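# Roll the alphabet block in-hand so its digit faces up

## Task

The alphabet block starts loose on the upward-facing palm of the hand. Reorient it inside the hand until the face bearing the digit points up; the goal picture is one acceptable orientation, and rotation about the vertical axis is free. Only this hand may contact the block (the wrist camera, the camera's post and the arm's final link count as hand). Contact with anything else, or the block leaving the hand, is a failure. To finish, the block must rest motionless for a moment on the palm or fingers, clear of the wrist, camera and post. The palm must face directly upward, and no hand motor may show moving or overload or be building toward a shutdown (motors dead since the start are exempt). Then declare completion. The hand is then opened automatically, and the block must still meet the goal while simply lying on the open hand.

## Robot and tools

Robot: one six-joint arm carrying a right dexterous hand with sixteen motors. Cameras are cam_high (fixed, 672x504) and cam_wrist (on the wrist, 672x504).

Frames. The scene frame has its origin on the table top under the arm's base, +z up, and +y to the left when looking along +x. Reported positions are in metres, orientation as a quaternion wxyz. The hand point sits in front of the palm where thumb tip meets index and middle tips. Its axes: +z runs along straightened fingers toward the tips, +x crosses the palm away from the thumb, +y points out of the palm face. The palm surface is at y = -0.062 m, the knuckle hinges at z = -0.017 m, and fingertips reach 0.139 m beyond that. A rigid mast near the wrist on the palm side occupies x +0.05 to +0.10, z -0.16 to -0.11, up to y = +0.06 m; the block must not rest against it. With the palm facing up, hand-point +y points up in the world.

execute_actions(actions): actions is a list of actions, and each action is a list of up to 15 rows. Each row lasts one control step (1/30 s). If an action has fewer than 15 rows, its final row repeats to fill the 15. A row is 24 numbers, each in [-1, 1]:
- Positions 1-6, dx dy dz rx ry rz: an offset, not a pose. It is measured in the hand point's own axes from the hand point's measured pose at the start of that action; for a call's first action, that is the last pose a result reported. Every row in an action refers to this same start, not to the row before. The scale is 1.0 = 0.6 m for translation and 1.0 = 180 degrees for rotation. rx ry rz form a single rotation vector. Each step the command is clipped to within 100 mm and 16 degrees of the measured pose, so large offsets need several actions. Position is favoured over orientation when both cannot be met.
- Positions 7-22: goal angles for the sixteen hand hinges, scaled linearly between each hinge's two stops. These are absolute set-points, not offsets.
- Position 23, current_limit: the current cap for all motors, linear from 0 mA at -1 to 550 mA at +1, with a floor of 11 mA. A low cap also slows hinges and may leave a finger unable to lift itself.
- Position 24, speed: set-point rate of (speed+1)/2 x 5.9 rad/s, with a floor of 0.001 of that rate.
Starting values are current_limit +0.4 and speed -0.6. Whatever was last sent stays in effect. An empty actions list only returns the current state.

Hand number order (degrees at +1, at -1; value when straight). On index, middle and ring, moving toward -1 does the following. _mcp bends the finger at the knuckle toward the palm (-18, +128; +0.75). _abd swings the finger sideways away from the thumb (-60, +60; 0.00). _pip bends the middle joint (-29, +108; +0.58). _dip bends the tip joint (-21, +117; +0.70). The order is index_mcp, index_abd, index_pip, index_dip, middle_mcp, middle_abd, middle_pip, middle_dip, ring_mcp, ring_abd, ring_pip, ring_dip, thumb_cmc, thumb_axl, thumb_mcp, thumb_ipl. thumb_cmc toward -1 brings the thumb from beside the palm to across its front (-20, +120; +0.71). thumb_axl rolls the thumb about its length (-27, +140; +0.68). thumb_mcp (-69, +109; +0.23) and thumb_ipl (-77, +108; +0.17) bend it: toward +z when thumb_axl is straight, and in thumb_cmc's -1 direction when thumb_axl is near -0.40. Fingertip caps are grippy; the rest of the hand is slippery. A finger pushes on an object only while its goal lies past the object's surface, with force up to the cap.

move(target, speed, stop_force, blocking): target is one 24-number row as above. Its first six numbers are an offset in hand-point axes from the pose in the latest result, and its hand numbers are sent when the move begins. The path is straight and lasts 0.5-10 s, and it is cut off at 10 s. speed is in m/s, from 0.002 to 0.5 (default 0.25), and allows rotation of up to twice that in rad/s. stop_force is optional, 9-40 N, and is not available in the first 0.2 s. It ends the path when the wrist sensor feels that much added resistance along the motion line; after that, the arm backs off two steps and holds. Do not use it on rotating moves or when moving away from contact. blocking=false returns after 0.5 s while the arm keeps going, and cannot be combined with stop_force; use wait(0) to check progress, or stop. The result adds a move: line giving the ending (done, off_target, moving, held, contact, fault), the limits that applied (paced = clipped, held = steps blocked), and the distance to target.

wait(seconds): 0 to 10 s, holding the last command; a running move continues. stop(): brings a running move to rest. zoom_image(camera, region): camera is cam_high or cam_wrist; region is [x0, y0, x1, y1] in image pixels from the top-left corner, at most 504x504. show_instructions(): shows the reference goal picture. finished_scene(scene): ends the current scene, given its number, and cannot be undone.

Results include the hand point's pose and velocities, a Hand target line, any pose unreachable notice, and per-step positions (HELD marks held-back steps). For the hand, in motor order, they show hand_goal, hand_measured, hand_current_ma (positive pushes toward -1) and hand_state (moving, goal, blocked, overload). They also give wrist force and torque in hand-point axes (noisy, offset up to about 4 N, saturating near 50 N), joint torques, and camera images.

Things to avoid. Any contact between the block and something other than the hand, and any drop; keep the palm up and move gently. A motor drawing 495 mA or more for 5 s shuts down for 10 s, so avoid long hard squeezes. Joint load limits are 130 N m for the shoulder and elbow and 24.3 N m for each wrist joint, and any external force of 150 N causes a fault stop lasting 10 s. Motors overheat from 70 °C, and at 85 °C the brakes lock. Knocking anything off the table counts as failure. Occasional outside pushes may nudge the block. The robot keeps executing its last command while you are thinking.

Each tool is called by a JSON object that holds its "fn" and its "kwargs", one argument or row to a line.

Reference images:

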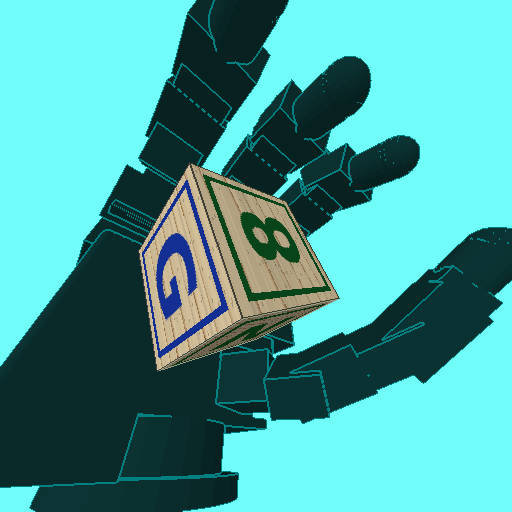

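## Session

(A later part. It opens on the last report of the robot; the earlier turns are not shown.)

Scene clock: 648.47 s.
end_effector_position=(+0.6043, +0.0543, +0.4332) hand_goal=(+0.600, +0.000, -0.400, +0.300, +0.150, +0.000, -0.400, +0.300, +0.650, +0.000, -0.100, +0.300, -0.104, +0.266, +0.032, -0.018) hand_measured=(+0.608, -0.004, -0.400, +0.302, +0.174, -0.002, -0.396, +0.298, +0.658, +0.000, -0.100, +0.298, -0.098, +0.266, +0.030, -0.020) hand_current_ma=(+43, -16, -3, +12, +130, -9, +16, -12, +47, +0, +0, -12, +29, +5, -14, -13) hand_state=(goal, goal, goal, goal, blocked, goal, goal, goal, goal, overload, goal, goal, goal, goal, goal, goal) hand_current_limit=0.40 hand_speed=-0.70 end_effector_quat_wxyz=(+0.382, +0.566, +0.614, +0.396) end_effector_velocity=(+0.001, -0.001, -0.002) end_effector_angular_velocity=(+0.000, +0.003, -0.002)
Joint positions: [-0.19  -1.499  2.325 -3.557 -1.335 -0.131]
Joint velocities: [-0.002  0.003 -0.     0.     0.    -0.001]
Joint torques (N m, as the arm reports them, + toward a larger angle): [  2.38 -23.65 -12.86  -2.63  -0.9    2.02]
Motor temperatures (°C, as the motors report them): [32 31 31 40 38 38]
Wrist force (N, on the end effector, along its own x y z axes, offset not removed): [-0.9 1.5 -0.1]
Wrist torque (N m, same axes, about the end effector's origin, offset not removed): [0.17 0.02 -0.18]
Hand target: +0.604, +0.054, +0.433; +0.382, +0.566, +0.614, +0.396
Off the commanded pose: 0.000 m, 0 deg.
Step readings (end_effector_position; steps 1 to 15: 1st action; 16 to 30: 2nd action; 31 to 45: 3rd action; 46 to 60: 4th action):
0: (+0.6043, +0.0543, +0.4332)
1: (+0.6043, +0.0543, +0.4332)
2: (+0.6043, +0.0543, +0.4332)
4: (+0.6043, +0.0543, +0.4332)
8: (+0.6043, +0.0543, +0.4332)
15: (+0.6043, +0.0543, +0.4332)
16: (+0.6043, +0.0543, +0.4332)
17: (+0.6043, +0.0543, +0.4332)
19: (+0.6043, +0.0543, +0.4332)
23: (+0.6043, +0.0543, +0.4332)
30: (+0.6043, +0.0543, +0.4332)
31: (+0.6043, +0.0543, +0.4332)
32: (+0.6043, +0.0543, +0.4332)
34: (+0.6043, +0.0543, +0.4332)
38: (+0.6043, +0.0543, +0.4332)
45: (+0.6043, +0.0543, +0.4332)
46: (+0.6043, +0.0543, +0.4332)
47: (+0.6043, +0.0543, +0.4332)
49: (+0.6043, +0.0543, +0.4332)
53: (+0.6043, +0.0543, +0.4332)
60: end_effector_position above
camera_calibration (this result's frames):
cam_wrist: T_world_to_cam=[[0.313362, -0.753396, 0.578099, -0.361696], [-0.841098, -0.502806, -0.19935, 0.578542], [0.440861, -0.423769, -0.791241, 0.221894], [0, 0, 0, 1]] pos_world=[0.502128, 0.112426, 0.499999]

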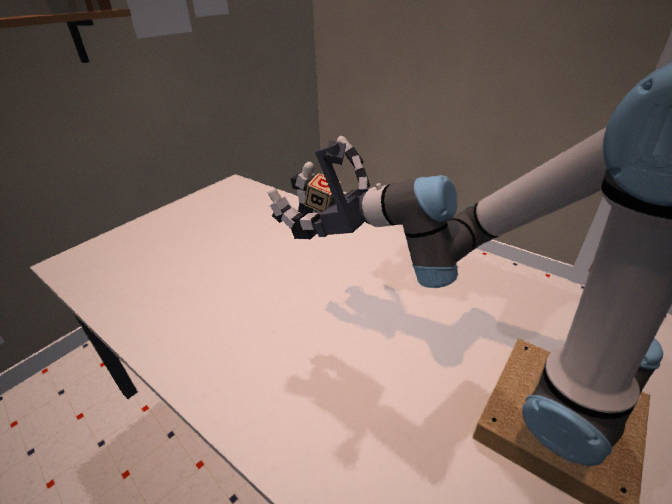

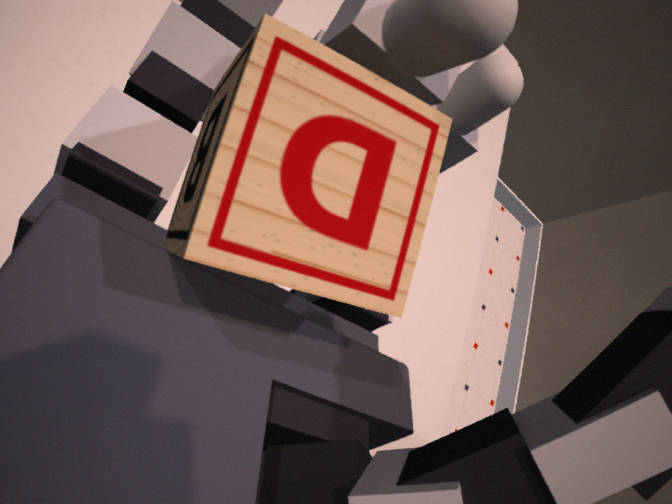

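{"fn": "execute_actions", "kwargs": {
  "actions": [
    [[0,0,0,0,0,0,0.6,0,-0.3,0.3,0.4,0,-0.3,0.3,0.65,0,-0.1,0.3,-0.104,0.266,0.032,-0.018,0.4,-0.8]],
    [[0,0,0,0,0,0,0.65,0,0.0,0.0,0.6,0,-0.1,0.1,0.65,0,0.1,0.0,-0.104,0.266,0.032,-0.018,0.4,-0.8]],
    [[0,0,0,0,0,0,0.7,0,0.25,-0.35,0.7,0,0.25,-0.35,0.7,0,0.25,-0.35,-0.104,0.266,0.032,-0.018,0.4,-0.7]],
    [[0,0,0,0,0,0,0.72,0,0.4,-0.5,0.72,0,0.4,-0.5,0.72,0,0.4,-0.5,-0.104,0.266,0.032,-0.018,0.4,-0.7]]
  ]
}}

{"fn": "zoom_image", "kwargs": {
  "camera": "cam_high",
  "region": [240,110,400,260]
}}

Scene clock: 656.67 s.
end_effector_position=(+0.6043, +0.0543, +0.4332) hand_goal=(+0.720, +0.000, +0.400, -0.500, +0.720, +0.000, +0.400, -0.500, +0.720, +0.000, +0.400, -0.500, -0.104, +0.266, +0.032, -0.018) hand_measured=(+0.728, -0.004, +0.400, -0.496, +0.732, -0.002, +0.400, -0.496, +0.728, +0.000, +0.400, -0.498, -0.098, +0.266, +0.030, -0.020) hand_current_ma=(+45, -16, +0, +16, +60, -9, +2, +16, +50, +0, +0, +16, +29, +5, -14, -13) hand_state=(goal, goal, goal, goal, goal, goal, goal, goal, goal, overload, goal, goal, goal, goal, goal, goal) hand_current_limit=0.40 hand_speed=-0.70 end_effector_quat_wxyz=(+0.382, +0.566, +0.614, +0.396) end_effector_velocity=(+0.000, +0.000, -0.002) end_effector_angular_velocity=(+0.003, +0.003, -0.000)
Joint positions: [-0.19  -1.499  2.325 -3.557 -1.335 -0.131]
Joint velocities: [ 0.001  0.003  0.     0.    -0.     0.002]
Joint torques (N m, as the arm reports them, + toward a larger angle): [  3.06 -24.08 -13.13  -2.68  -1.07   1.97]
Motor temperatures (°C, as the motors report them): [32 31 31 40 38 38]
Wrist force (N, on the end effector, along its own x y z axes, offset not removed): [-2.0 0.2 -0.6]
Wrist torque (N m, same axes, about the end effector's origin, offset not removed): [0.19 0.12 -0.11]
Hand target: +0.604, +0.054, +0.433; +0.382, +0.566, +0.614, +0.396
Off the commanded pose: 0.000 m, 0 deg.
Step readings (end_effector_position; steps 1 to 15: 1st action; 16 to 30: 2nd action; 31 to 45: 3rd action; 46 to 60: 4th action):
0: (+0.6043, +0.0543, +0.4332)
1: (+0.6043, +0.0543, +0.4332)
2: (+0.6043, +0.0543, +0.4332)
4: (+0.6043, +0.0543, +0.4332)
8: (+0.6043, +0.0543, +0.4332)
15: (+0.6043, +0.0543, +0.4332)
16: (+0.6043, +0.0543, +0.4332)
17: (+0.6043, +0.0543, +0.4332)
19: (+0.6043, +0.0543, +0.4332)
23: (+0.6043, +0.0543, +0.4332)
30: (+0.6043, +0.0543, +0.4332)
31: (+0.6043, +0.0543, +0.4332)
32: (+0.6043, +0.0543, +0.4332)
34: (+0.6043, +0.0543, +0.4332)
38: (+0.6043, +0.0543, +0.4332)
45: (+0.6043, +0.0543, +0.4332)
46: (+0.6043, +0.0543, +0.4332)
47: (+0.6043, +0.0543, +0.4332)
49: (+0.6043, +0.0543, +0.4332)
53: (+0.6043, +0.0543, +0.4332)
60: end_effector_position above
camera_calibration (this result's frames):
cam_wrist: T_world_to_cam=[[0.313362, -0.753396, 0.578099, -0.361696], [-0.841098, -0.502806, -0.19935, 0.578542], [0.440861, -0.423769, -0.791241, 0.221894], [0, 0, 0, 1]] pos_world=[0.502128, 0.112426, 0.499999]

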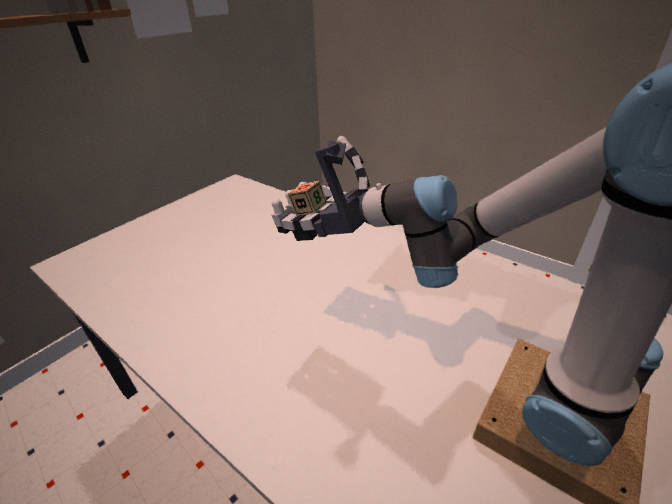

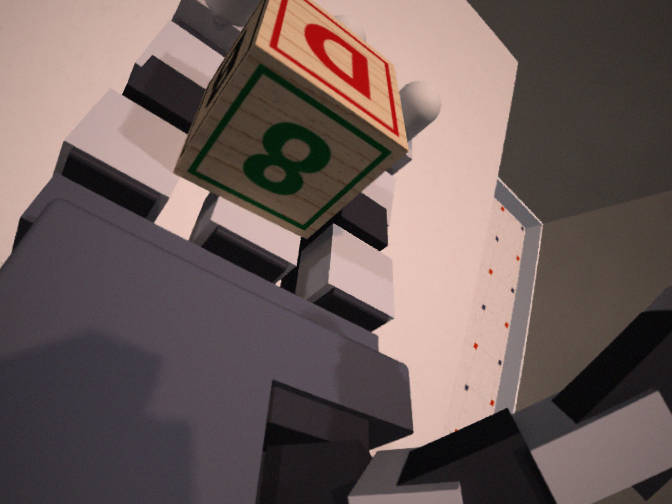

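Region (240, 110, 400, 260) of cam_high's 672x504 image, scaled by 3.150, with more detail than that image has; it fills the top 472 rows of this view, and the rest is white.

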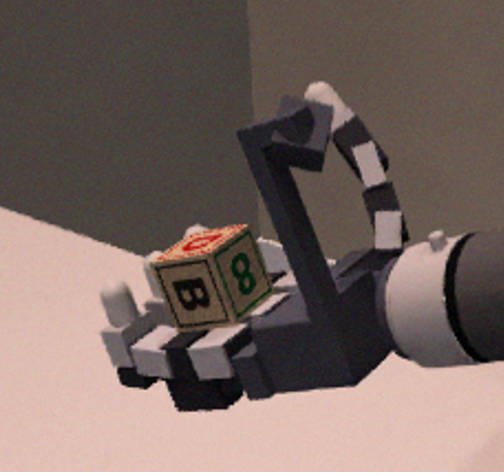

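{"fn": "execute_actions", "kwargs": {
  "actions": [
    [[0,0,0,0,0,0,0.62,0,-0.1,0.0,0.62,0,-0.1,0.0,0.62,0,-0.1,0.0,-0.104,0.266,0.032,-0.018,0.4,-0.6]],
    [[0,0,0,0,0,0,0.5,0,-0.4,0.3,0.5,0,-0.4,0.3,0.5,0,-0.4,0.3,-0.104,0.266,0.032,-0.018,0.4,-0.6]],
    [[0,0,0,0,0,0,0.3,0,-0.4,0.3,0.3,0,-0.4,0.3,0.3,0,-0.4,0.3,-0.104,0.266,0.032,-0.018,0.4,-0.7]],
    [[0,0,0,0,0,0,0.3,0,-0.4,0.3,0.3,0,-0.4,0.3,0.3,0,-0.4,0.3,-0.104,0.266,0.032,-0.018,0.4,-0.7]]
  ]
}}

{"fn": "zoom_image", "kwargs": {
  "camera": "cam_high",
  "region": [240,110,400,260]
}}

Scene clock: 667.30 s.
end_effector_position=(+0.6043, +0.0543, +0.4332) hand_goal=(+0.300, +0.000, -0.400, +0.300, +0.300, +0.000, -0.400, +0.300, +0.300, +0.000, -0.400, +0.300, -0.104, +0.266, +0.032, -0.018) hand_measured=(+0.320, -0.004, -0.396, +0.298, +0.324, -0.002, -0.396, +0.298, +0.324, +0.000, -0.396, +0.298, -0.098, +0.266, +0.030, -0.020) hand_current_ma=(+121, -16, +23, -14, +132, -9, +23, -14, +134, +0, +22, -14, +29, +5, -14, -13) hand_state=(blocked, goal, goal, goal, blocked, goal, goal, goal, blocked, overload, goal, goal, goal, goal, goal, goal) hand_current_limit=0.40 hand_speed=-0.70 end_effector_quat_wxyz=(+0.382, +0.566, +0.614, +0.396) end_effector_velocity=(+0.000, -0.001, -0.001) end_effector_angular_velocity=(-0.000, +0.002, -0.003)
Joint positions: [-0.19  -1.499  2.325 -3.557 -1.335 -0.131]
Joint velocities: [-0.001  0.001  0.     0.    -0.001 -0.   ]
Joint torques (N m, as the arm reports them, + toward a larger angle): [  2.77 -23.81 -13.97  -2.75  -1.     1.86]
Motor temperatures (°C, as the motors report them): [32 31 31 40 38 38]
Wrist force (N, on the end effector, along its own x y z axes, offset not removed): [-0.8 -0.1 0.1]
Wrist torque (N m, same axes, about the end effector's origin, offset not removed): [-0.01 -0.04 -0.23]
Hand target: +0.604, +0.054, +0.433; +0.382, +0.566, +0.614, +0.396
Off the commanded pose: 0.000 m, 0 deg.
Step readings (end_effector_position; steps 1 to 15: 1st action; 16 to 30: 2nd action; 31 to 45: 3rd action; 46 to 60: 4th action):
0: (+0.6043, +0.0543, +0.4332)
1: (+0.6043, +0.0543, +0.4332)
2: (+0.6043, +0.0543, +0.4332)
4: (+0.6043, +0.0543, +0.4332)
8: (+0.6043, +0.0543, +0.4332)
15: (+0.6043, +0.0543, +0.4332)
16: (+0.6043, +0.0543, +0.4332)
17: (+0.6043, +0.0543, +0.4332)
19: (+0.6043, +0.0543, +0.4332)
23: (+0.6043, +0.0543, +0.4332)
30: (+0.6043, +0.0543, +0.4332)
31: (+0.6043, +0.0543, +0.4332)
32: (+0.6043, +0.0543, +0.4332)
34: (+0.6043, +0.0543, +0.4332)
38: (+0.6043, +0.0543, +0.4332)
45: (+0.6043, +0.0543, +0.4332)
46: (+0.6043, +0.0543, +0.4332)
47: (+0.6043, +0.0543, +0.4332)
49: (+0.6043, +0.0543, +0.4332)
53: (+0.6043, +0.0543, +0.4332)
60: end_effector_position above
camera_calibration (this result's frames):
cam_wrist: T_world_to_cam=[[0.313362, -0.753396, 0.578099, -0.361696], [-0.841098, -0.502806, -0.19935, 0.578542], [0.440861, -0.423769, -0.791241, 0.221894], [0, 0, 0, 1]] pos_world=[0.502128, 0.112426, 0.499999]

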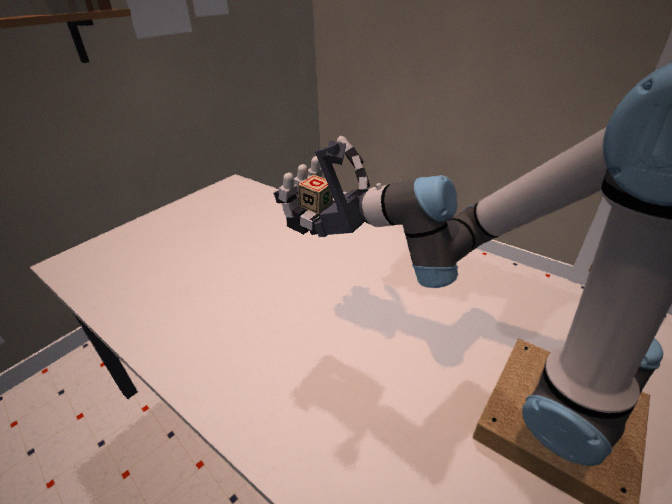

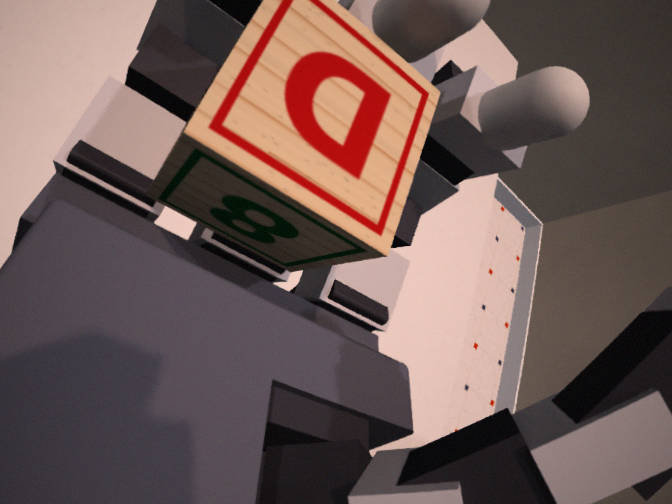

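Region (240, 110, 400, 260) of cam_high's 672x504 image, scaled by 3.150, with more detail than that image has; it fills the top 472 rows of this view, and the rest is white.

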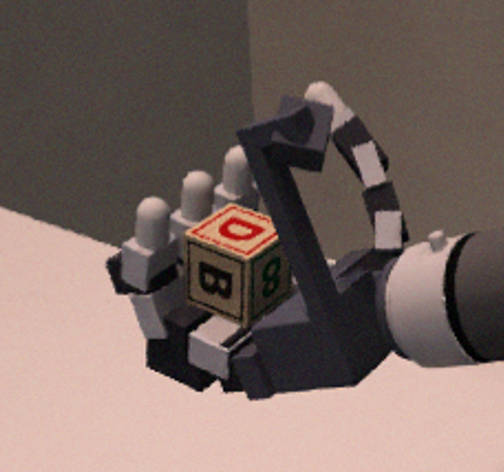

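{"fn": "execute_actions", "kwargs": {
  "actions": [
    [[0,0,0,0,0,0,0.18,0,-0.4,0.3,0.18,0,-0.4,0.3,0.18,0,-0.4,0.3,-0.104,0.266,0.032,-0.018,0.4,-0.7]],
    [[0,0,0,-0.06,0,0,0.18,0,-0.4,0.3,0.18,0,-0.4,0.3,0.18,0,-0.4,0.3,-0.104,0.266,0.032,-0.018,0.4,-0.7]],
    [[0,0,0,-0.04,0,0,0.4,0,-0.4,0.3,0.4,0,-0.4,0.3,0.4,0,-0.4,0.3,-0.104,0.266,0.032,-0.018,0.4,-0.7]],
    [[0,0,0,0,0,0,0.62,0,-0.3,0.2,0.62,0,-0.3,0.2,0.62,0,-0.3,0.2,-0.104,0.266,0.032,-0.018,0.4,-0.7]],
    [[0,0,0,0,0,0,0.68,0,0.1,-0.2,0.68,0,0.1,-0.2,0.68,0,0.1,-0.2,-0.104,0.266,0.032,-0.018,0.4,-0.6]],
    [[0,0,0,0,0,0,0.68,0,0.1,-0.2,0.68,0,0.1,-0.2,0.68,0,0.1,-0.2,-0.104,0.266,0.032,-0.018,0.4,-0.6]]
  ]
}}

{"fn": "zoom_image", "kwargs": {
  "camera": "cam_high",
  "region": [240,110,400,260]
}}

Scene clock: 682.33 s.
end_effector_position=(+0.6040, +0.0543, +0.4324) hand_goal=(+0.680, +0.000, +0.100, -0.200, +0.680, +0.000, +0.100, -0.200, +0.680, +0.000, +0.100, -0.200, -0.104, +0.266, +0.032, -0.018) hand_measured=(+0.688, -0.004, +0.100, -0.198, +0.690, -0.002, +0.100, -0.198, +0.688, +0.000, +0.100, -0.198, -0.098, +0.266, +0.030, -0.020) hand_current_ma=(+48, -15, -2, +14, +51, -9, -2, +14, +50, +0, -2, +14, +28, +5, -14, -13) hand_state=(goal, goal, goal, goal, goal, goal, goal, goal, goal, overload, goal, goal, goal, goal, goal, goal) hand_current_limit=0.40 hand_speed=-0.60 end_effector_quat_wxyz=(+0.464, +0.502, +0.546, +0.485) end_effector_velocity=(+0.000, -0.001, -0.001) end_effector_angular_velocity=(-0.001, +0.002, -0.002)
Joint positions: [-0.19  -1.214  2.29  -4.122 -1.307 -0.052]
Joint velocities: [-0.001  0.001 -0.     0.002 -0.001 -0.001]
Joint torques (N m, as the arm reports them, + toward a larger angle): [  2.76 -33.42  -6.36  -2.     0.72  -2.13]
Motor temperatures (°C, as the motors report them): [32 31 31 40 38 38]
Wrist force (N, on the end effector, along its own x y z axes, offset not removed): [0.9 -0.1 0.3]
Wrist torque (N m, same axes, about the end effector's origin, offset not removed): [-0.01 -0.29 -0.09]
Hand target: +0.604, +0.054, +0.432; +0.464, +0.502, +0.546, +0.485
Off the commanded pose: 0.000 m, 0 deg.
Step readings (end_effector_position; steps 1 to 15: 1st action; 16 to 30: 2nd action; 31 to 45: 3rd action; 46 to 60: 4th action; 61 to 75: 5th action; 76 to 90: 6th action):
0: (+0.6043, +0.0543, +0.4332)
1: (+0.6043, +0.0543, +0.4332)
2: (+0.6043, +0.0543, +0.4332)
4: (+0.6043, +0.0543, +0.4332)
8: (+0.6043, +0.0543, +0.4332)
15: (+0.6043, +0.0543, +0.4332)
16: (+0.6043, +0.0542, +0.4328)
17: (+0.6049, +0.0541, +0.4286)
19: (+0.6072, +0.0537, +0.4181)
23: (+0.6037, +0.0543, +0.4279)
30: (+0.6041, +0.0543, +0.4326)
31: (+0.6043, +0.0542, +0.4327)
32: (+0.6055, +0.0540, +0.4314)
34: (+0.6064, +0.0538, +0.4281)
38: (+0.6041, +0.0543, +0.4311)
45: (+0.6040, +0.0543, +0.4325)
46: (+0.6040, +0.0543, +0.4325)
47: (+0.6040, +0.0543, +0.4325)
49: (+0.6041, +0.0543, +0.4325)
53: (+0.6041, +0.0543, +0.4324)
60: (+0.6040, +0.0543, +0.4324)
61: (+0.6040, +0.0543, +0.4324)
62: (+0.6040, +0.0543, +0.4324)
64: (+0.6040, +0.0543, +0.4324)
68: (+0.6040, +0.0543, +0.4324)
75: (+0.6040, +0.0543, +0.4324)
76: (+0.6040, +0.0543, +0.4324)
77: (+0.6040, +0.0543, +0.4324)
79: (+0.6040, +0.0543, +0.4324)
83: (+0.6040, +0.0543, +0.4324)
90: end_effector_position above
camera_calibration (this result's frames):
cam_wrist: T_world_to_cam=[[0.132775, -0.764699, 0.63056, -0.274155], [-0.73728, -0.501387, -0.452801, 0.625007], [0.662412, -0.404779, -0.630369, 0.0170473], [0, 0, 0, 1]] pos_world=[0.485913, 0.110625, 0.466621]

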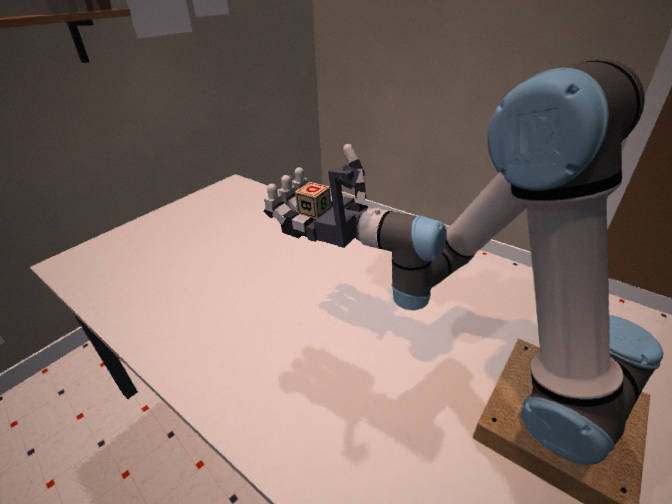

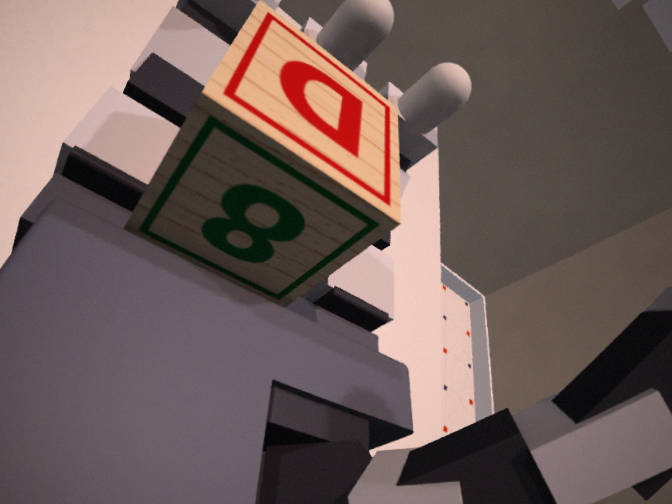

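Region (240, 110, 400, 260) of cam_high's 672x504 image, scaled by 3.150, with more detail than that image has; it fills the top 472 rows of this view, and the rest is white.

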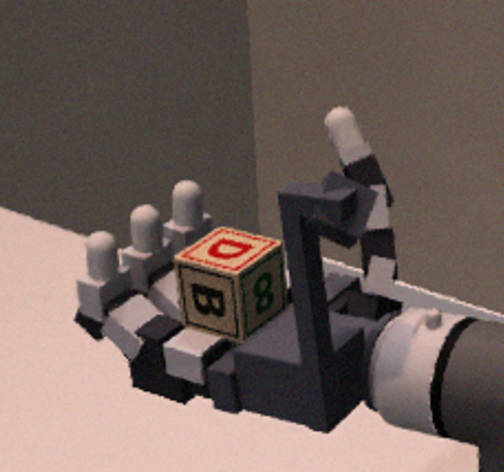

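{"fn": "execute_actions", "kwargs": {
  "actions": [
    [[0,0,0,-0.04,0,0,0.6,0,0.1,-0.2,0.6,0,0.1,-0.2,0.6,0,0.1,-0.2,-0.104,0.266,0.032,-0.018,0.4,-0.7]],
    [[0,0,0,-0.03,0,0,0.52,0,0.1,-0.2,0.52,0,0.1,-0.2,0.52,0,0.1,-0.2,-0.104,0.266,0.032,-0.018,0.4,-0.7]],
    [[0,0,0,0,0,0,0.52,0,0.1,-0.2,0.52,0,0.1,-0.2,0.52,0,0.1,-0.2,-0.104,0.266,0.032,-0.018,0.4,-0.7]]
  ]
}}

{"fn": "zoom_image", "kwargs": {
  "camera": "cam_high",
  "region": [240,110,400,260]
}}

Scene clock: 694.33 s.
end_effector_position=(+0.6040, +0.0543, +0.4322) hand_goal=(+0.520, +0.000, +0.100, -0.200, +0.520, +0.000, +0.100, -0.200, +0.520, +0.000, +0.100, -0.200, -0.104, +0.266, +0.032, -0.018) hand_measured=(+0.540, -0.004, +0.100, -0.198, +0.544, -0.002, +0.100, -0.198, +0.542, +0.000, +0.100, -0.198, -0.098, +0.266, +0.030, -0.020) hand_current_ma=(+124, -14, +0, +13, +132, -9, +0, +13, +124, +0, +0, +13, +28, +5, -13, -13) hand_state=(blocked, goal, goal, goal, blocked, goal, goal, goal, blocked, overload, goal, goal, goal, goal, goal, goal) hand_current_limit=0.40 hand_speed=-0.70 end_effector_quat_wxyz=(+0.515, +0.448, +0.490, +0.541) end_effector_velocity=(-0.000, -0.000, -0.000) end_effector_angular_velocity=(+0.002, +0.001, +0.000)
Joint positions: [-0.18  -1.025  2.185 -4.43  -1.312  0.007]
Joint velocities: [ 0.    -0.     0.     0.001 -0.     0.002]
Joint torques (N m, as the arm reports them, + toward a larger angle): [  5.37 -39.95  -2.46  -0.84  -0.22  -1.76]
Motor temperatures (°C, as the motors report them): [32 31 31 40 38 38]
Wrist force (N, on the end effector, along its own x y z axes, offset not removed): [-0.1 1.3 1.5]
Wrist torque (N m, same axes, about the end effector's origin, offset not removed): [0.07 -0.12 -0.17]
Hand target: +0.604, +0.054, +0.432; +0.515, +0.448, +0.490, +0.541
Off the commanded pose: 0.000 m, 0 deg.
Step readings (end_effector_position; steps 1 to 15: 1st action; 16 to 30: 2nd action; 31 to 45: 3rd action):
0: (+0.6040, +0.0543, +0.4324)
1: (+0.6041, +0.0543, +0.4324)
2: (+0.6055, +0.0541, +0.4320)
4: (+0.6064, +0.0538, +0.4294)
8: (+0.6041, +0.0543, +0.4312)
15: (+0.6040, +0.0543, +0.4323)
16: (+0.6041, +0.0543, +0.4323)
17: (+0.6051, +0.0542, +0.4319)
19: (+0.6050, +0.0541, +0.4311)
23: (+0.6040, +0.0543, +0.4318)
30: (+0.6040, +0.0543, +0.4322)
31: (+0.6040, +0.0543, +0.4323)
32: (+0.6040, +0.0543, +0.4323)
34: (+0.6040, +0.0543, +0.4323)
38: (+0.6040, +0.0543, +0.4322)
45: end_effector_position above
camera_calibration (this result's frames):
cam_wrist: T_world_to_cam=[[-0.00105194, -0.77384, 0.633381, -0.193885], [-0.619845, -0.496525, -0.607664, 0.620606], [0.784724, -0.393237, -0.479138, -0.122905], [0, 0, 0, 1]] pos_world=[0.480922, 0.109779, 0.441035]

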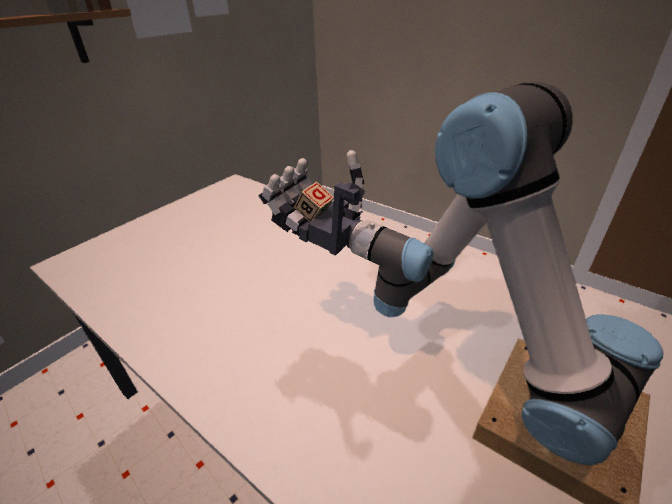

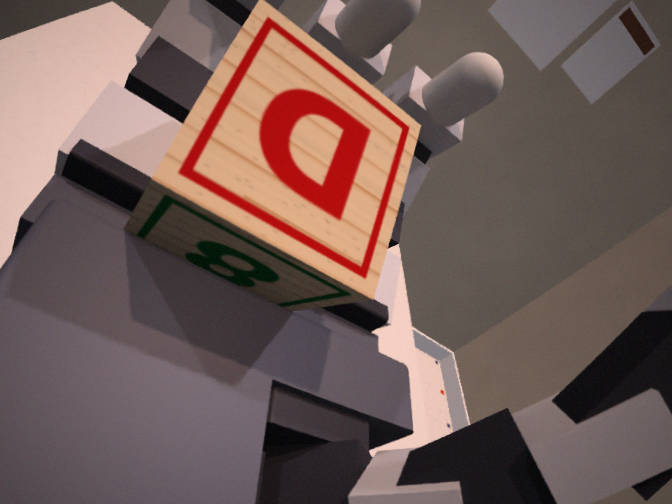

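Region (240, 110, 400, 260) of cam_high's 672x504 image, scaled by 3.150, with more detail than that image has; it fills the top 472 rows of this view, and the rest is white.

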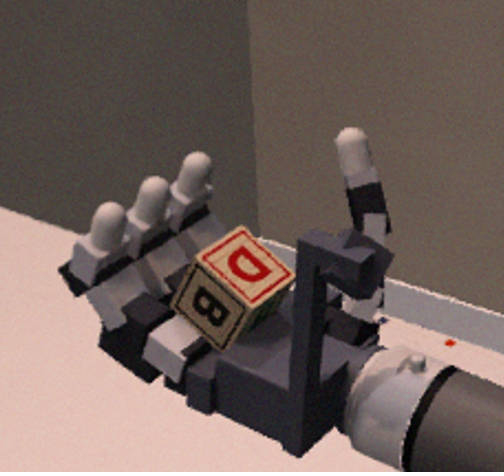

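{"fn": "execute_actions", "kwargs": {
  "actions": [
    [[0,0,0,0.06,0,0,0.5,0,0.2,-0.3,0.5,0,0.2,-0.3,0.5,0,0.2,-0.3,-0.104,0.266,0.032,-0.018,0.4,-0.5]],
    [[0,0,0,0.06,0,0,0.5,0,0.2,-0.3,0.5,0,0.2,-0.3,0.5,0,0.2,-0.3,-0.104,0.266,0.032,-0.018,0.4,-0.5]],
    [[0,0,0,0.05,0,0,0.5,0,0.2,-0.3,0.5,0,0.2,-0.3,0.5,0,0.2,-0.3,-0.104,0.266,0.032,-0.018,0.4,-0.5]],
    [[0,0,0,0,0,0,0.65,0,0.2,-0.3,0.65,0,0.2,-0.3,0.65,0,0.2,-0.3,-0.104,0.266,0.032,-0.018,0.4,-0.5]],
    [[0,0,0,0,0,0,0.72,0,0.4,-0.5,0.72,0,0.4,-0.5,0.72,0,0.4,-0.5,-0.104,0.266,0.032,-0.018,0.4,-0.5]]
  ]
}}

{"fn": "zoom_image", "kwargs": {
  "camera": "cam_high",
  "region": [240,110,400,260]
}}

Scene clock: 708.50 s.
end_effector_position=(+0.6032, +0.0545, +0.4322) hand_goal=(+0.720, +0.000, +0.400, -0.500, +0.720, +0.000, +0.400, -0.500, +0.720, +0.000, +0.400, -0.500, -0.104, +0.266, +0.032, -0.018) hand_measured=(+0.728, -0.004, +0.400, -0.496, +0.730, -0.002, +0.400, -0.496, +0.728, +0.000, +0.400, -0.498, -0.098, +0.266, +0.030, -0.020) hand_current_ma=(+46, -14, +0, +16, +51, -9, +0, +16, +51, +0, +0, +16, +28, +5, -11, -13) hand_state=(goal, goal, goal, goal, goal, goal, goal, goal, goal, overload, goal, goal, goal, goal, goal, goal) hand_current_limit=0.40 hand_speed=-0.50 end_effector_quat_wxyz=(+0.382, +0.566, +0.614, +0.396) end_effector_velocity=(+0.001, -0.001, -0.002) end_effector_angular_velocity=(+0.001, +0.003, -0.001)
Joint positions: [-0.191 -1.499  2.329 -3.562 -1.334 -0.131]
Joint velocities: [-0.001  0.003  0.     0.    -0.     0.   ]
Joint torques (N m, as the arm reports them, + toward a larger angle): [  7.79 -13.91 -12.33  -3.04   0.54   1.91]
Motor temperatures (°C, as the motors report them): [32 31 31 40 38 38]
Wrist force (N, on the end effector, along its own x y z axes, offset not removed): [0.7 -0.9 0.7]
Wrist torque (N m, same axes, about the end effector's origin, offset not removed): [-0.11 -0.11 -0.09]
Hand target: +0.603, +0.054, +0.432; +0.382, +0.566, +0.614, +0.396
Off the commanded pose: 0.000 m, 0 deg.
Step readings (end_effector_position; steps 1 to 15: 1st action; 16 to 30: 2nd action; 31 to 45: 3rd action; 46 to 60: 4th action; 61 to 75: 5th action):
0: (+0.6040, +0.0543, +0.4322)
1: (+0.6039, +0.0543, +0.4323)
2: (+0.6027, +0.0544, +0.4325)
4: (+0.5995, +0.0552, +0.4333)
8: (+0.6017, +0.0548, +0.4316)
15: (+0.6038, +0.0544, +0.4322)
16: (+0.6037, +0.0543, +0.4322)
17: (+0.6021, +0.0545, +0.4320)
19: (+0.5982, +0.0554, +0.4352)
23: (+0.6009, +0.0549, +0.4326)
30: (+0.6034, +0.0544, +0.4321)
31: (+0.6034, +0.0544, +0.4322)
32: (+0.6022, +0.0545, +0.4337)
34: (+0.5994, +0.0551, +0.4387)
38: (+0.6012, +0.0548, +0.4335)
45: (+0.6032, +0.0545, +0.4322)
46: (+0.6032, +0.0545, +0.4322)
47: (+0.6032, +0.0545, +0.4322)
49: (+0.6032, +0.0545, +0.4323)
53: (+0.6032, +0.0545, +0.4324)
60: (+0.6032, +0.0545, +0.4322)
61: (+0.6032, +0.0545, +0.4322)
62: (+0.6032, +0.0545, +0.4322)
64: (+0.6032, +0.0545, +0.4322)
68: (+0.6032, +0.0545, +0.4322)
75: end_effector_position above
camera_calibration (this result's frames):
cam_wrist: T_world_to_cam=[[0.313562, -0.753319, 0.578091, -0.360739], [-0.840569, -0.503406, -0.200063, 0.577504], [0.441726, -0.423193, -0.791066, 0.221121], [0, 0, 0, 1]] pos_world=[0.500871, 0.112545, 0.498999]

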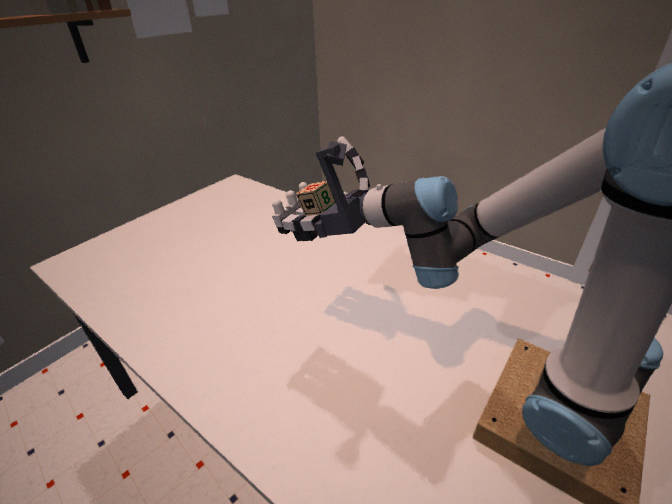

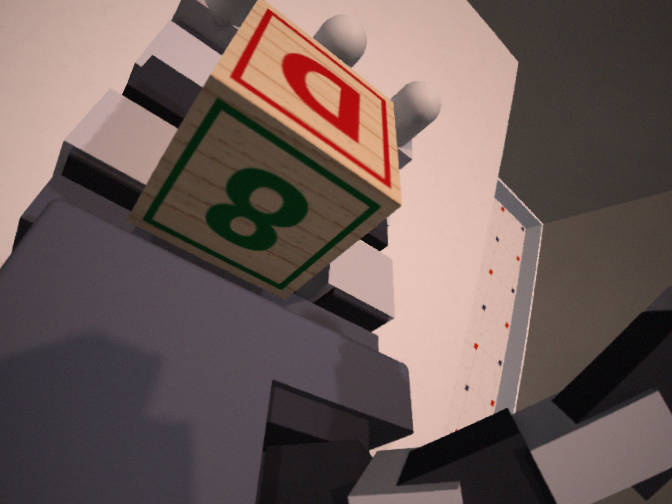

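Region (240, 110, 400, 260) of cam_high's 672x504 image, scaled by 3.150, with more detail than that image has; it fills the top 472 rows of this view, and the rest is white.

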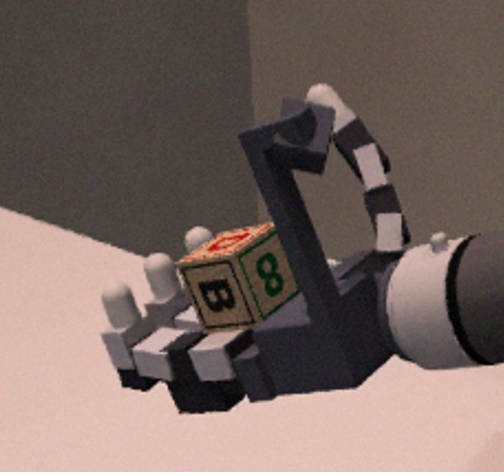

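Stayed seated. Tilt on.

{"fn": "execute_actions", "kwargs": {
  "actions": [
    [[0,0,0,0.04,0,0,0.72,0,0.4,-0.5,0.72,0,0.4,-0.5,0.72,0,0.4,-0.5,-0.104,0.266,0.032,-0.018,0.4,-0.5]],
    [[0,0,0,0.04,0,0,0.72,0,0.35,-0.55,0.72,0,0.35,-0.55,0.72,0,0.35,-0.55,-0.104,0.266,0.032,-0.018,0.4,-0.5]],
    [[0,0,0,0.035,0,0,0.72,0,0.35,-0.55,0.72,0,0.35,-0.55,0.72,0,0.35,-0.55,-0.104,0.266,0.032,-0.018,0.4,-0.5]],
    [[0,0,0,0,0,0,0.72,0,0.35,-0.55,0.72,0,0.35,-0.55,0.72,0,0.35,-0.55,-0.104,0.266,0.032,-0.018,0.4,-0.5]]
  ]
}}

{"fn": "zoom_image", "kwargs": {
  "camera": "cam_high",
  "region": [240,110,400,260]
}}

Scene clock: 719.63 s.
end_effector_position=(+0.6027, +0.0546, +0.4328) hand_goal=(+0.720, +0.000, +0.350, -0.550, +0.720, +0.000, +0.350, -0.550, +0.720, +0.000, +0.350, -0.550, -0.104, +0.266, +0.032, -0.018) hand_measured=(+0.728, -0.004, +0.356, -0.546, +0.734, -0.002, +0.358, -0.546, +0.730, +0.000, +0.356, -0.548, -0.098, +0.266, +0.030, -0.020) hand_current_ma=(+50, -14, +29, +16, +80, -7, +39, +18, +62, +0, +29, +16, +28, +6, -17, -13) hand_state=(goal, goal, goal, goal, goal, goal, goal, goal, goal, overload, goal, goal, goal, goal, goal, goal) hand_current_limit=0.40 hand_speed=-0.50 end_effector_quat_wxyz=(+0.277, +0.624, +0.674, +0.281) end_effector_velocity=(-0.000, +0.000, +0.002) end_effector_angular_velocity=(-0.001, -0.004, +0.001)
Joint positions: [-0.17  -1.716  2.199 -2.86  -1.41  -0.191]
Joint velocities: [-0.    -0.002  0.    -0.002  0.001 -0.002]
Joint torques (N m, as the arm reports them, + toward a larger angle): [  5.61 -13.6  -16.47  -4.86   1.38  -0.01]
Motor temperatures (°C, as the motors report them): [32 31 31 40 38 38]
Wrist force (N, on the end effector, along its own x y z axes, offset not removed): [-0.4 1.1 2.6]
Wrist torque (N m, same axes, about the end effector's origin, offset not removed): [0.07 -0.15 -0.15]
Hand target: +0.603, +0.055, +0.433; +0.277, +0.624, +0.674, +0.281
Off the commanded pose: 0.000 m, 0 deg.
Step readings (end_effector_position; steps 1 to 15: 1st action; 16 to 30: 2nd action; 31 to 45: 3rd action; 46 to 60: 4th action):
0: (+0.6032, +0.0545, +0.4322)
1: (+0.6031, +0.0545, +0.4325)
2: (+0.6024, +0.0546, +0.4361)
4: (+0.6007, +0.0549, +0.4407)
8: (+0.6018, +0.0548, +0.4342)
15: (+0.6030, +0.0545, +0.4324)
16: (+0.6030, +0.0545, +0.4328)
17: (+0.6027, +0.0546, +0.4377)
19: (+0.6014, +0.0548, +0.4423)
23: (+0.6018, +0.0547, +0.4348)
30: (+0.6028, +0.0545, +0.4326)
31: (+0.6029, +0.0546, +0.4330)
32: (+0.6027, +0.0546, +0.4379)
34: (+0.6023, +0.0547, +0.4408)
38: (+0.6021, +0.0547, +0.4345)
45: (+0.6028, +0.0546, +0.4327)
46: (+0.6028, +0.0546, +0.4327)
47: (+0.6028, +0.0546, +0.4327)
49: (+0.6028, +0.0546, +0.4328)
53: (+0.6028, +0.0546, +0.4329)
60: end_effector_position above
camera_calibration (this result's frames):
cam_wrist: T_world_to_cam=[[0.491711, -0.74353, 0.453193, -0.414738], [-0.859476, -0.497935, 0.11559, 0.451805], [0.139716, -0.446346, -0.883886, 0.445266], [0, 0, 0, 1]] pos_world=[0.530036, 0.115342, 0.529296]

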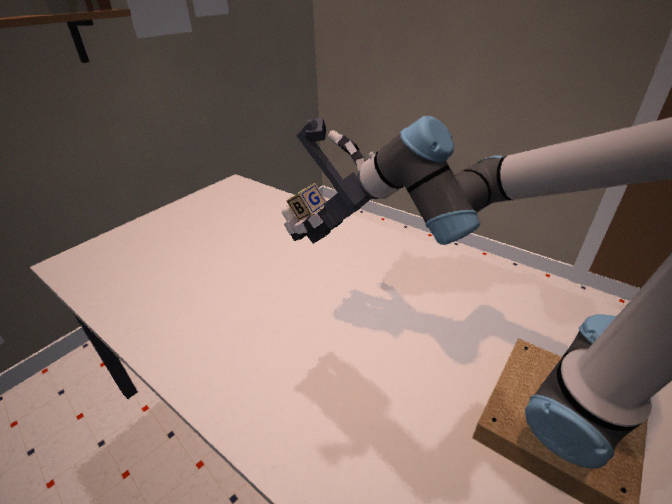

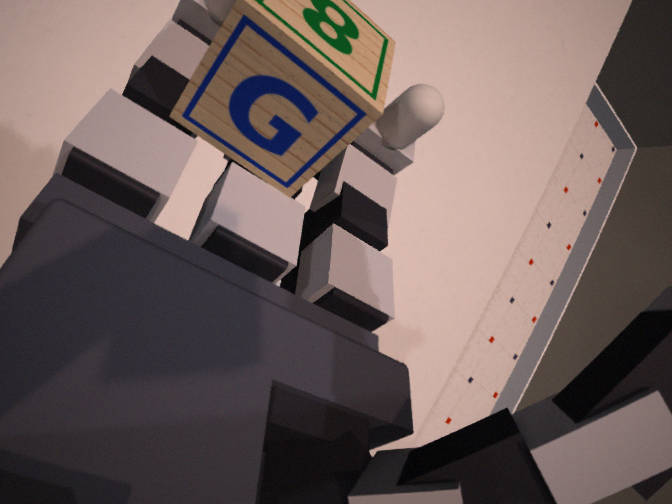

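Region (240, 110, 400, 260) of cam_high's 672x504 image, scaled by 3.150, with more detail than that image has; it fills the top 472 rows of this view, and the rest is white.

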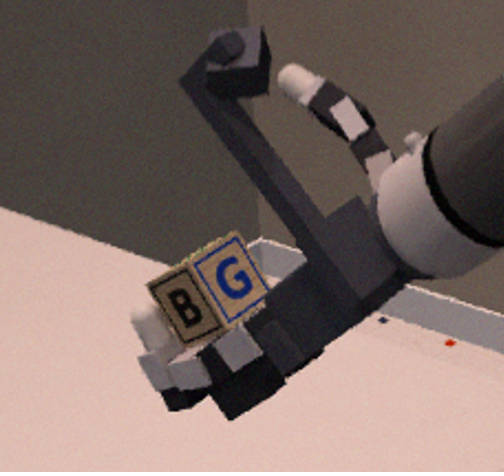

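{"fn": "execute_actions", "kwargs": {
  "actions": [
    [[0,0,0,-0.07,0,0,0.72,0,0.4,-0.5,0.72,0,0.4,-0.5,0.72,0,0.4,-0.5,-0.104,0.266,0.032,-0.018,0.4,-0.7]],
    [[0,0,0,-0.07,0,0,0.72,0,0.45,-0.5,0.72,0,0.45,-0.5,0.72,0,0.45,-0.5,-0.104,0.266,0.032,-0.018,0.4,-0.7]],
    [[0,0,0,-0.065,0,0,0.74,0,0.5,-0.5,0.74,0,0.5,-0.5,0.74,0,0.5,-0.5,-0.104,0.266,0.032,-0.018,0.4,-0.7]],
    [[0,0,0,-0.05,0,0,0.74,0,0.55,-0.5,0.74,0,0.55,-0.5,0.74,0,0.55,-0.5,-0.104,0.266,0.032,-0.018,0.4,-0.7]],
    [[0,0,0,0,0,0,0.74,0,0.55,-0.5,0.74,0,0.55,-0.5,0.74,0,0.55,-0.5,-0.104,0.266,0.032,-0.018,0.4,-0.7]]
  ]
}}

{"fn": "zoom_image", "kwargs": {
  "camera": "cam_high",
  "region": [240,110,400,260]
}}

Scene clock: 736.50 s.
end_effector_position=(+0.6015, +0.0547, +0.4306) hand_goal=(+0.740, +0.000, +0.550, -0.500, +0.740, +0.000, +0.550, -0.500, +0.740, +0.000, +0.550, -0.500, -0.104, +0.266, +0.032, -0.018) hand_measured=(+0.750, -0.002, +0.550, -0.502, +0.756, -0.002, +0.550, -0.502, +0.754, +0.000, +0.550, -0.502, -0.098, +0.266, +0.030, -0.020) hand_current_ma=(+66, -13, +0, -12, +84, -7, +1, -9, +84, +0, +5, -11, +26, +6, -17, -13) hand_state=(goal, goal, goal, goal, goal, goal, goal, goal, goal, overload, goal, goal, goal, goal, goal, goal) hand_current_limit=0.40 hand_speed=-0.70 end_effector_quat_wxyz=(+0.491, +0.474, +0.517, +0.516) end_effector_velocity=(-0.000, -0.001, +0.000) end_effector_angular_velocity=(-0.000, -0.001, -0.002)
Joint positions: [-0.187 -1.108  2.249 -4.306 -1.303 -0.019]
Joint velocities: [-0.002  0.    -0.    -0.002  0.    -0.   ]
Joint torques (N m, as the arm reports them, + toward a larger angle): [ -2.43 -37.55  -3.39  -0.93   0.99  -2.45]
Motor temperatures (°C, as the motors report them): [32 31 31 40 38 38]
Wrist force (N, on the end effector, along its own x y z axes, offset not removed): [1.4 1.3 -0.3]
Wrist torque (N m, same axes, about the end effector's origin, offset not removed): [0.23 -0.35 0.09]
Hand target: +0.602, +0.055, +0.431; +0.491, +0.474, +0.517, +0.516
Off the commanded pose: 0.000 m, 0 deg.
Step readings (end_effector_position; steps 1 to 15: 1st action; 16 to 30: 2nd action; 31 to 45: 3rd action; 46 to 60: 4th action; 61 to 75: 5th action):
0: (+0.6028, +0.0546, +0.4327)
1: (+0.6028, +0.0544, +0.4323)
2: (+0.6030, +0.0541, +0.4255)
4: (+0.6007, +0.0548, +0.4101)
8: (+0.5997, +0.0551, +0.4255)
15: (+0.6022, +0.0545, +0.4322)
16: (+0.6024, +0.0545, +0.4319)
17: (+0.6026, +0.0543, +0.4254)
19: (+0.6034, +0.0543, +0.4109)
23: (+0.6007, +0.0549, +0.4249)
30: (+0.6018, +0.0546, +0.4314)
31: (+0.6020, +0.0545, +0.4314)
32: (+0.6030, +0.0544, +0.4286)
34: (+0.6057, +0.0539, +0.4188)
38: (+0.6015, +0.0546, +0.4265)
45: (+0.6016, +0.0546, +0.4309)
46: (+0.6018, +0.0546, +0.4311)
47: (+0.6033, +0.0543, +0.4306)
49: (+0.6050, +0.0539, +0.4264)
53: (+0.6016, +0.0547, +0.4290)
60: (+0.6015, +0.0546, +0.4306)
61: (+0.6015, +0.0546, +0.4307)
62: (+0.6015, +0.0546, +0.4307)
64: (+0.6016, +0.0546, +0.4307)
68: (+0.6016, +0.0546, +0.4306)
75: end_effector_position above
camera_calibration (this result's frames):
cam_wrist: T_world_to_cam=[[0.0632625, -0.769904, 0.635017, -0.232231], [-0.677625, -0.500271, -0.539029, 0.62369], [0.732681, -0.396203, -0.553355, -0.0581738], [0, 0, 0, 1]] pos_world=[0.479943, 0.11017, 0.451467]

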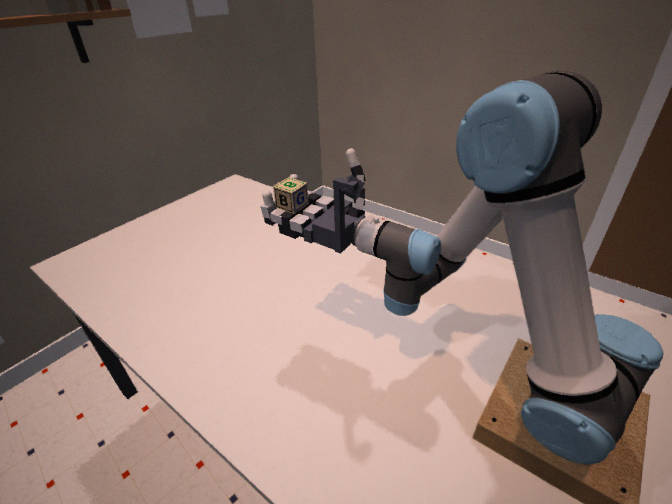

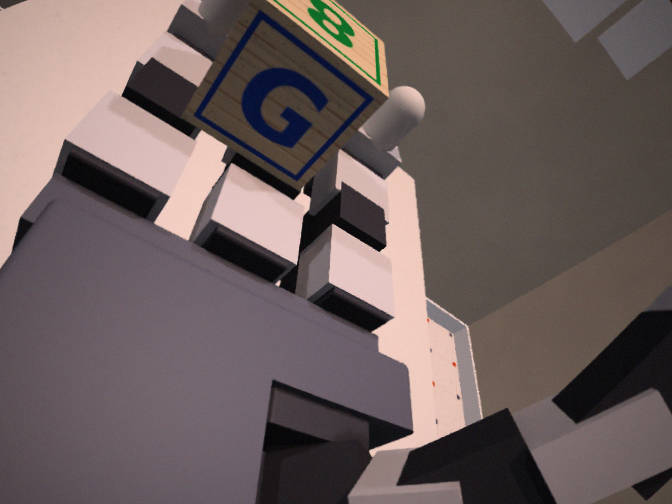

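Region (240, 110, 400, 260) of cam_high's 672x504 image, scaled by 3.150, with more detail than that image has; it fills the top 472 rows of this view, and the rest is white.

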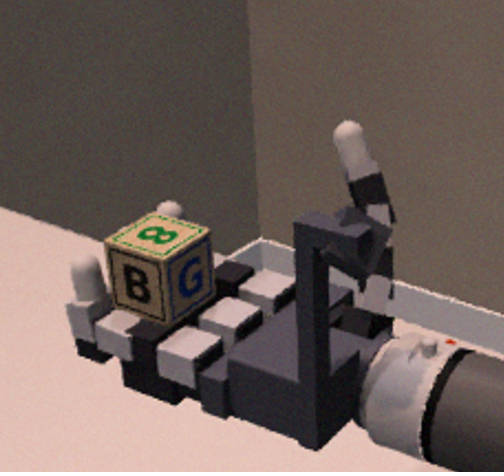

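{"fn": "execute_actions", "kwargs": {
  "actions": [
    [[0,0,0,0,0,0,0.62,0,0.4,-0.5,0.62,0,0.4,-0.5,0.62,0,0.4,-0.5,-0.104,0.266,0.032,-0.018,0.4,-0.75]],
    [[0,0,0,0,0,0,0.52,0,0.35,-0.5,0.52,0,0.35,-0.5,0.52,0,0.35,-0.5,-0.104,0.266,0.032,-0.018,0.4,-0.75]],
    [[0,0,0,0,0,0,0.52,0,0.35,-0.5,0.52,0,0.35,-0.5,0.52,0,0.35,-0.5,-0.104,0.266,0.032,-0.018,0.4,-0.75]]
  ]
}}

{"fn": "zoom_image", "kwargs": {
  "camera": "cam_high",
  "region": [240,110,400,260]
}}

Scene clock: 746.47 s.
end_effector_position=(+0.6015, +0.0546, +0.4306) hand_goal=(+0.520, +0.000, +0.350, -0.500, +0.520, +0.000, +0.350, -0.500, +0.520, +0.000, +0.350, -0.500, -0.104, +0.266, +0.032, -0.018) hand_measured=(+0.542, -0.002, +0.358, -0.502, +0.546, -0.002, +0.356, -0.502, +0.544, +0.000, +0.356, -0.502, -0.098, +0.266, +0.030, -0.020) hand_current_ma=(+132, -13, +37, -12, +143, -7, +35, -9, +141, +0, +36, -11, +26, +6, -16, -13) hand_state=(blocked, goal, goal, goal, blocked, goal, goal, goal, blocked, overload, goal, goal, goal, goal, goal, goal) hand_current_limit=0.40 hand_speed=-0.75 end_effector_quat_wxyz=(+0.491, +0.474, +0.517, +0.516) end_effector_velocity=(+0.000, -0.001, -0.000) end_effector_angular_velocity=(-0.001, +0.001, -0.003)
Joint positions: [-0.187 -1.108  2.249 -4.306 -1.303 -0.019]
Joint velocities: [-0.002  0.001 -0.     0.    -0.001 -0.001]
Joint torques (N m, as the arm reports them, + toward a larger angle): [  4.42 -33.01  -6.82  -1.57  -0.2   -1.99]
Motor temperatures (°C, as the motors report them): [32 31 31 40 38 38]
Wrist force (N, on the end effector, along its own x y z axes, offset not removed): [-0.6 1.6 1.5]
Wrist torque (N m, same axes, about the end effector's origin, offset not removed): [0.09 -0.11 -0.17]
Hand target: +0.602, +0.055, +0.431; +0.491, +0.474, +0.517, +0.516
Off the commanded pose: 0.000 m, 0 deg.
Step readings (end_effector_position; steps 1 to 15: 1st action; 16 to 30: 2nd action; 31 to 45: 3rd action):
0: (+0.6015, +0.0546, +0.4306)
1: (+0.6015, +0.0546, +0.4306)
2: (+0.6015, +0.0546, +0.4306)
4: (+0.6015, +0.0546, +0.4306)
8: (+0.6015, +0.0546, +0.4306)
15: (+0.6015, +0.0546, +0.4306)
16: (+0.6015, +0.0546, +0.4306)
17: (+0.6015, +0.0546, +0.4306)
19: (+0.6015, +0.0546, +0.4306)
23: (+0.6015, +0.0546, +0.4306)
30: (+0.6015, +0.0546, +0.4306)
31: (+0.6015, +0.0546, +0.4306)
32: (+0.6015, +0.0546, +0.4306)
34: (+0.6015, +0.0546, +0.4306)
38: (+0.6015, +0.0546, +0.4306)
45: end_effector_position above
camera_calibration (this result's frames):
cam_wrist: T_world_to_cam=[[0.0632303, -0.769901, 0.635023, -0.232247], [-0.67764, -0.500251, -0.53903, 0.623685], [0.732671, -0.396234, -0.553347, -0.0581727], [0, 0, 0, 1]] pos_world=[0.47994, 0.110141, 0.451478]

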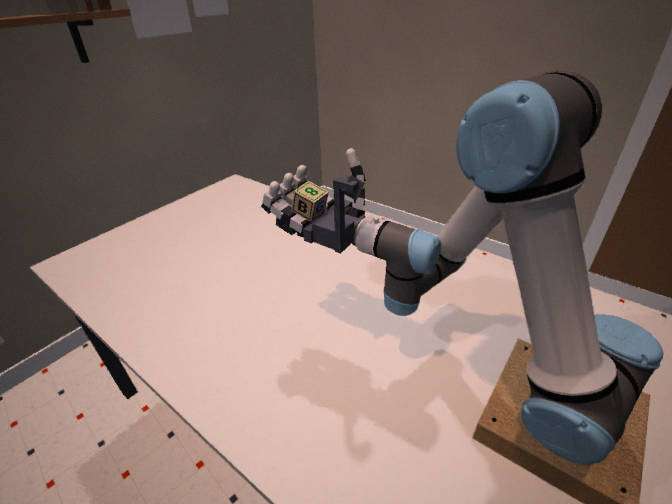

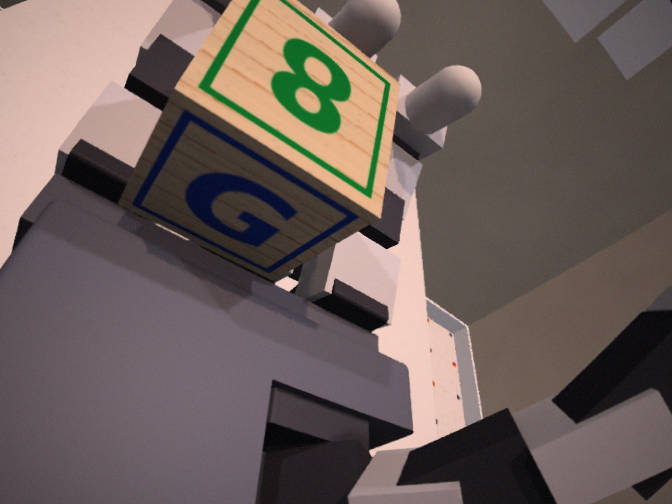

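Region (240, 110, 400, 260) of cam_high's 672x504 image, scaled by 3.150, with more detail than that image has; it fills the top 472 rows of this view, and the rest is white.

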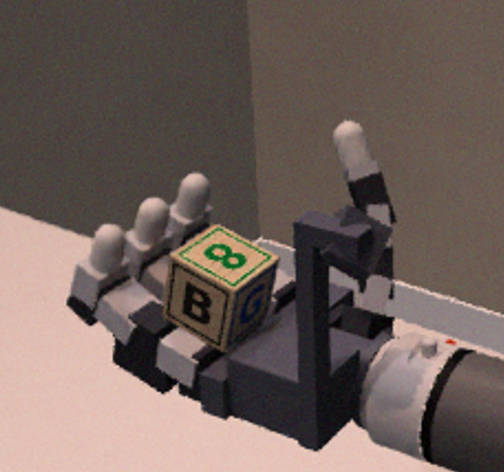

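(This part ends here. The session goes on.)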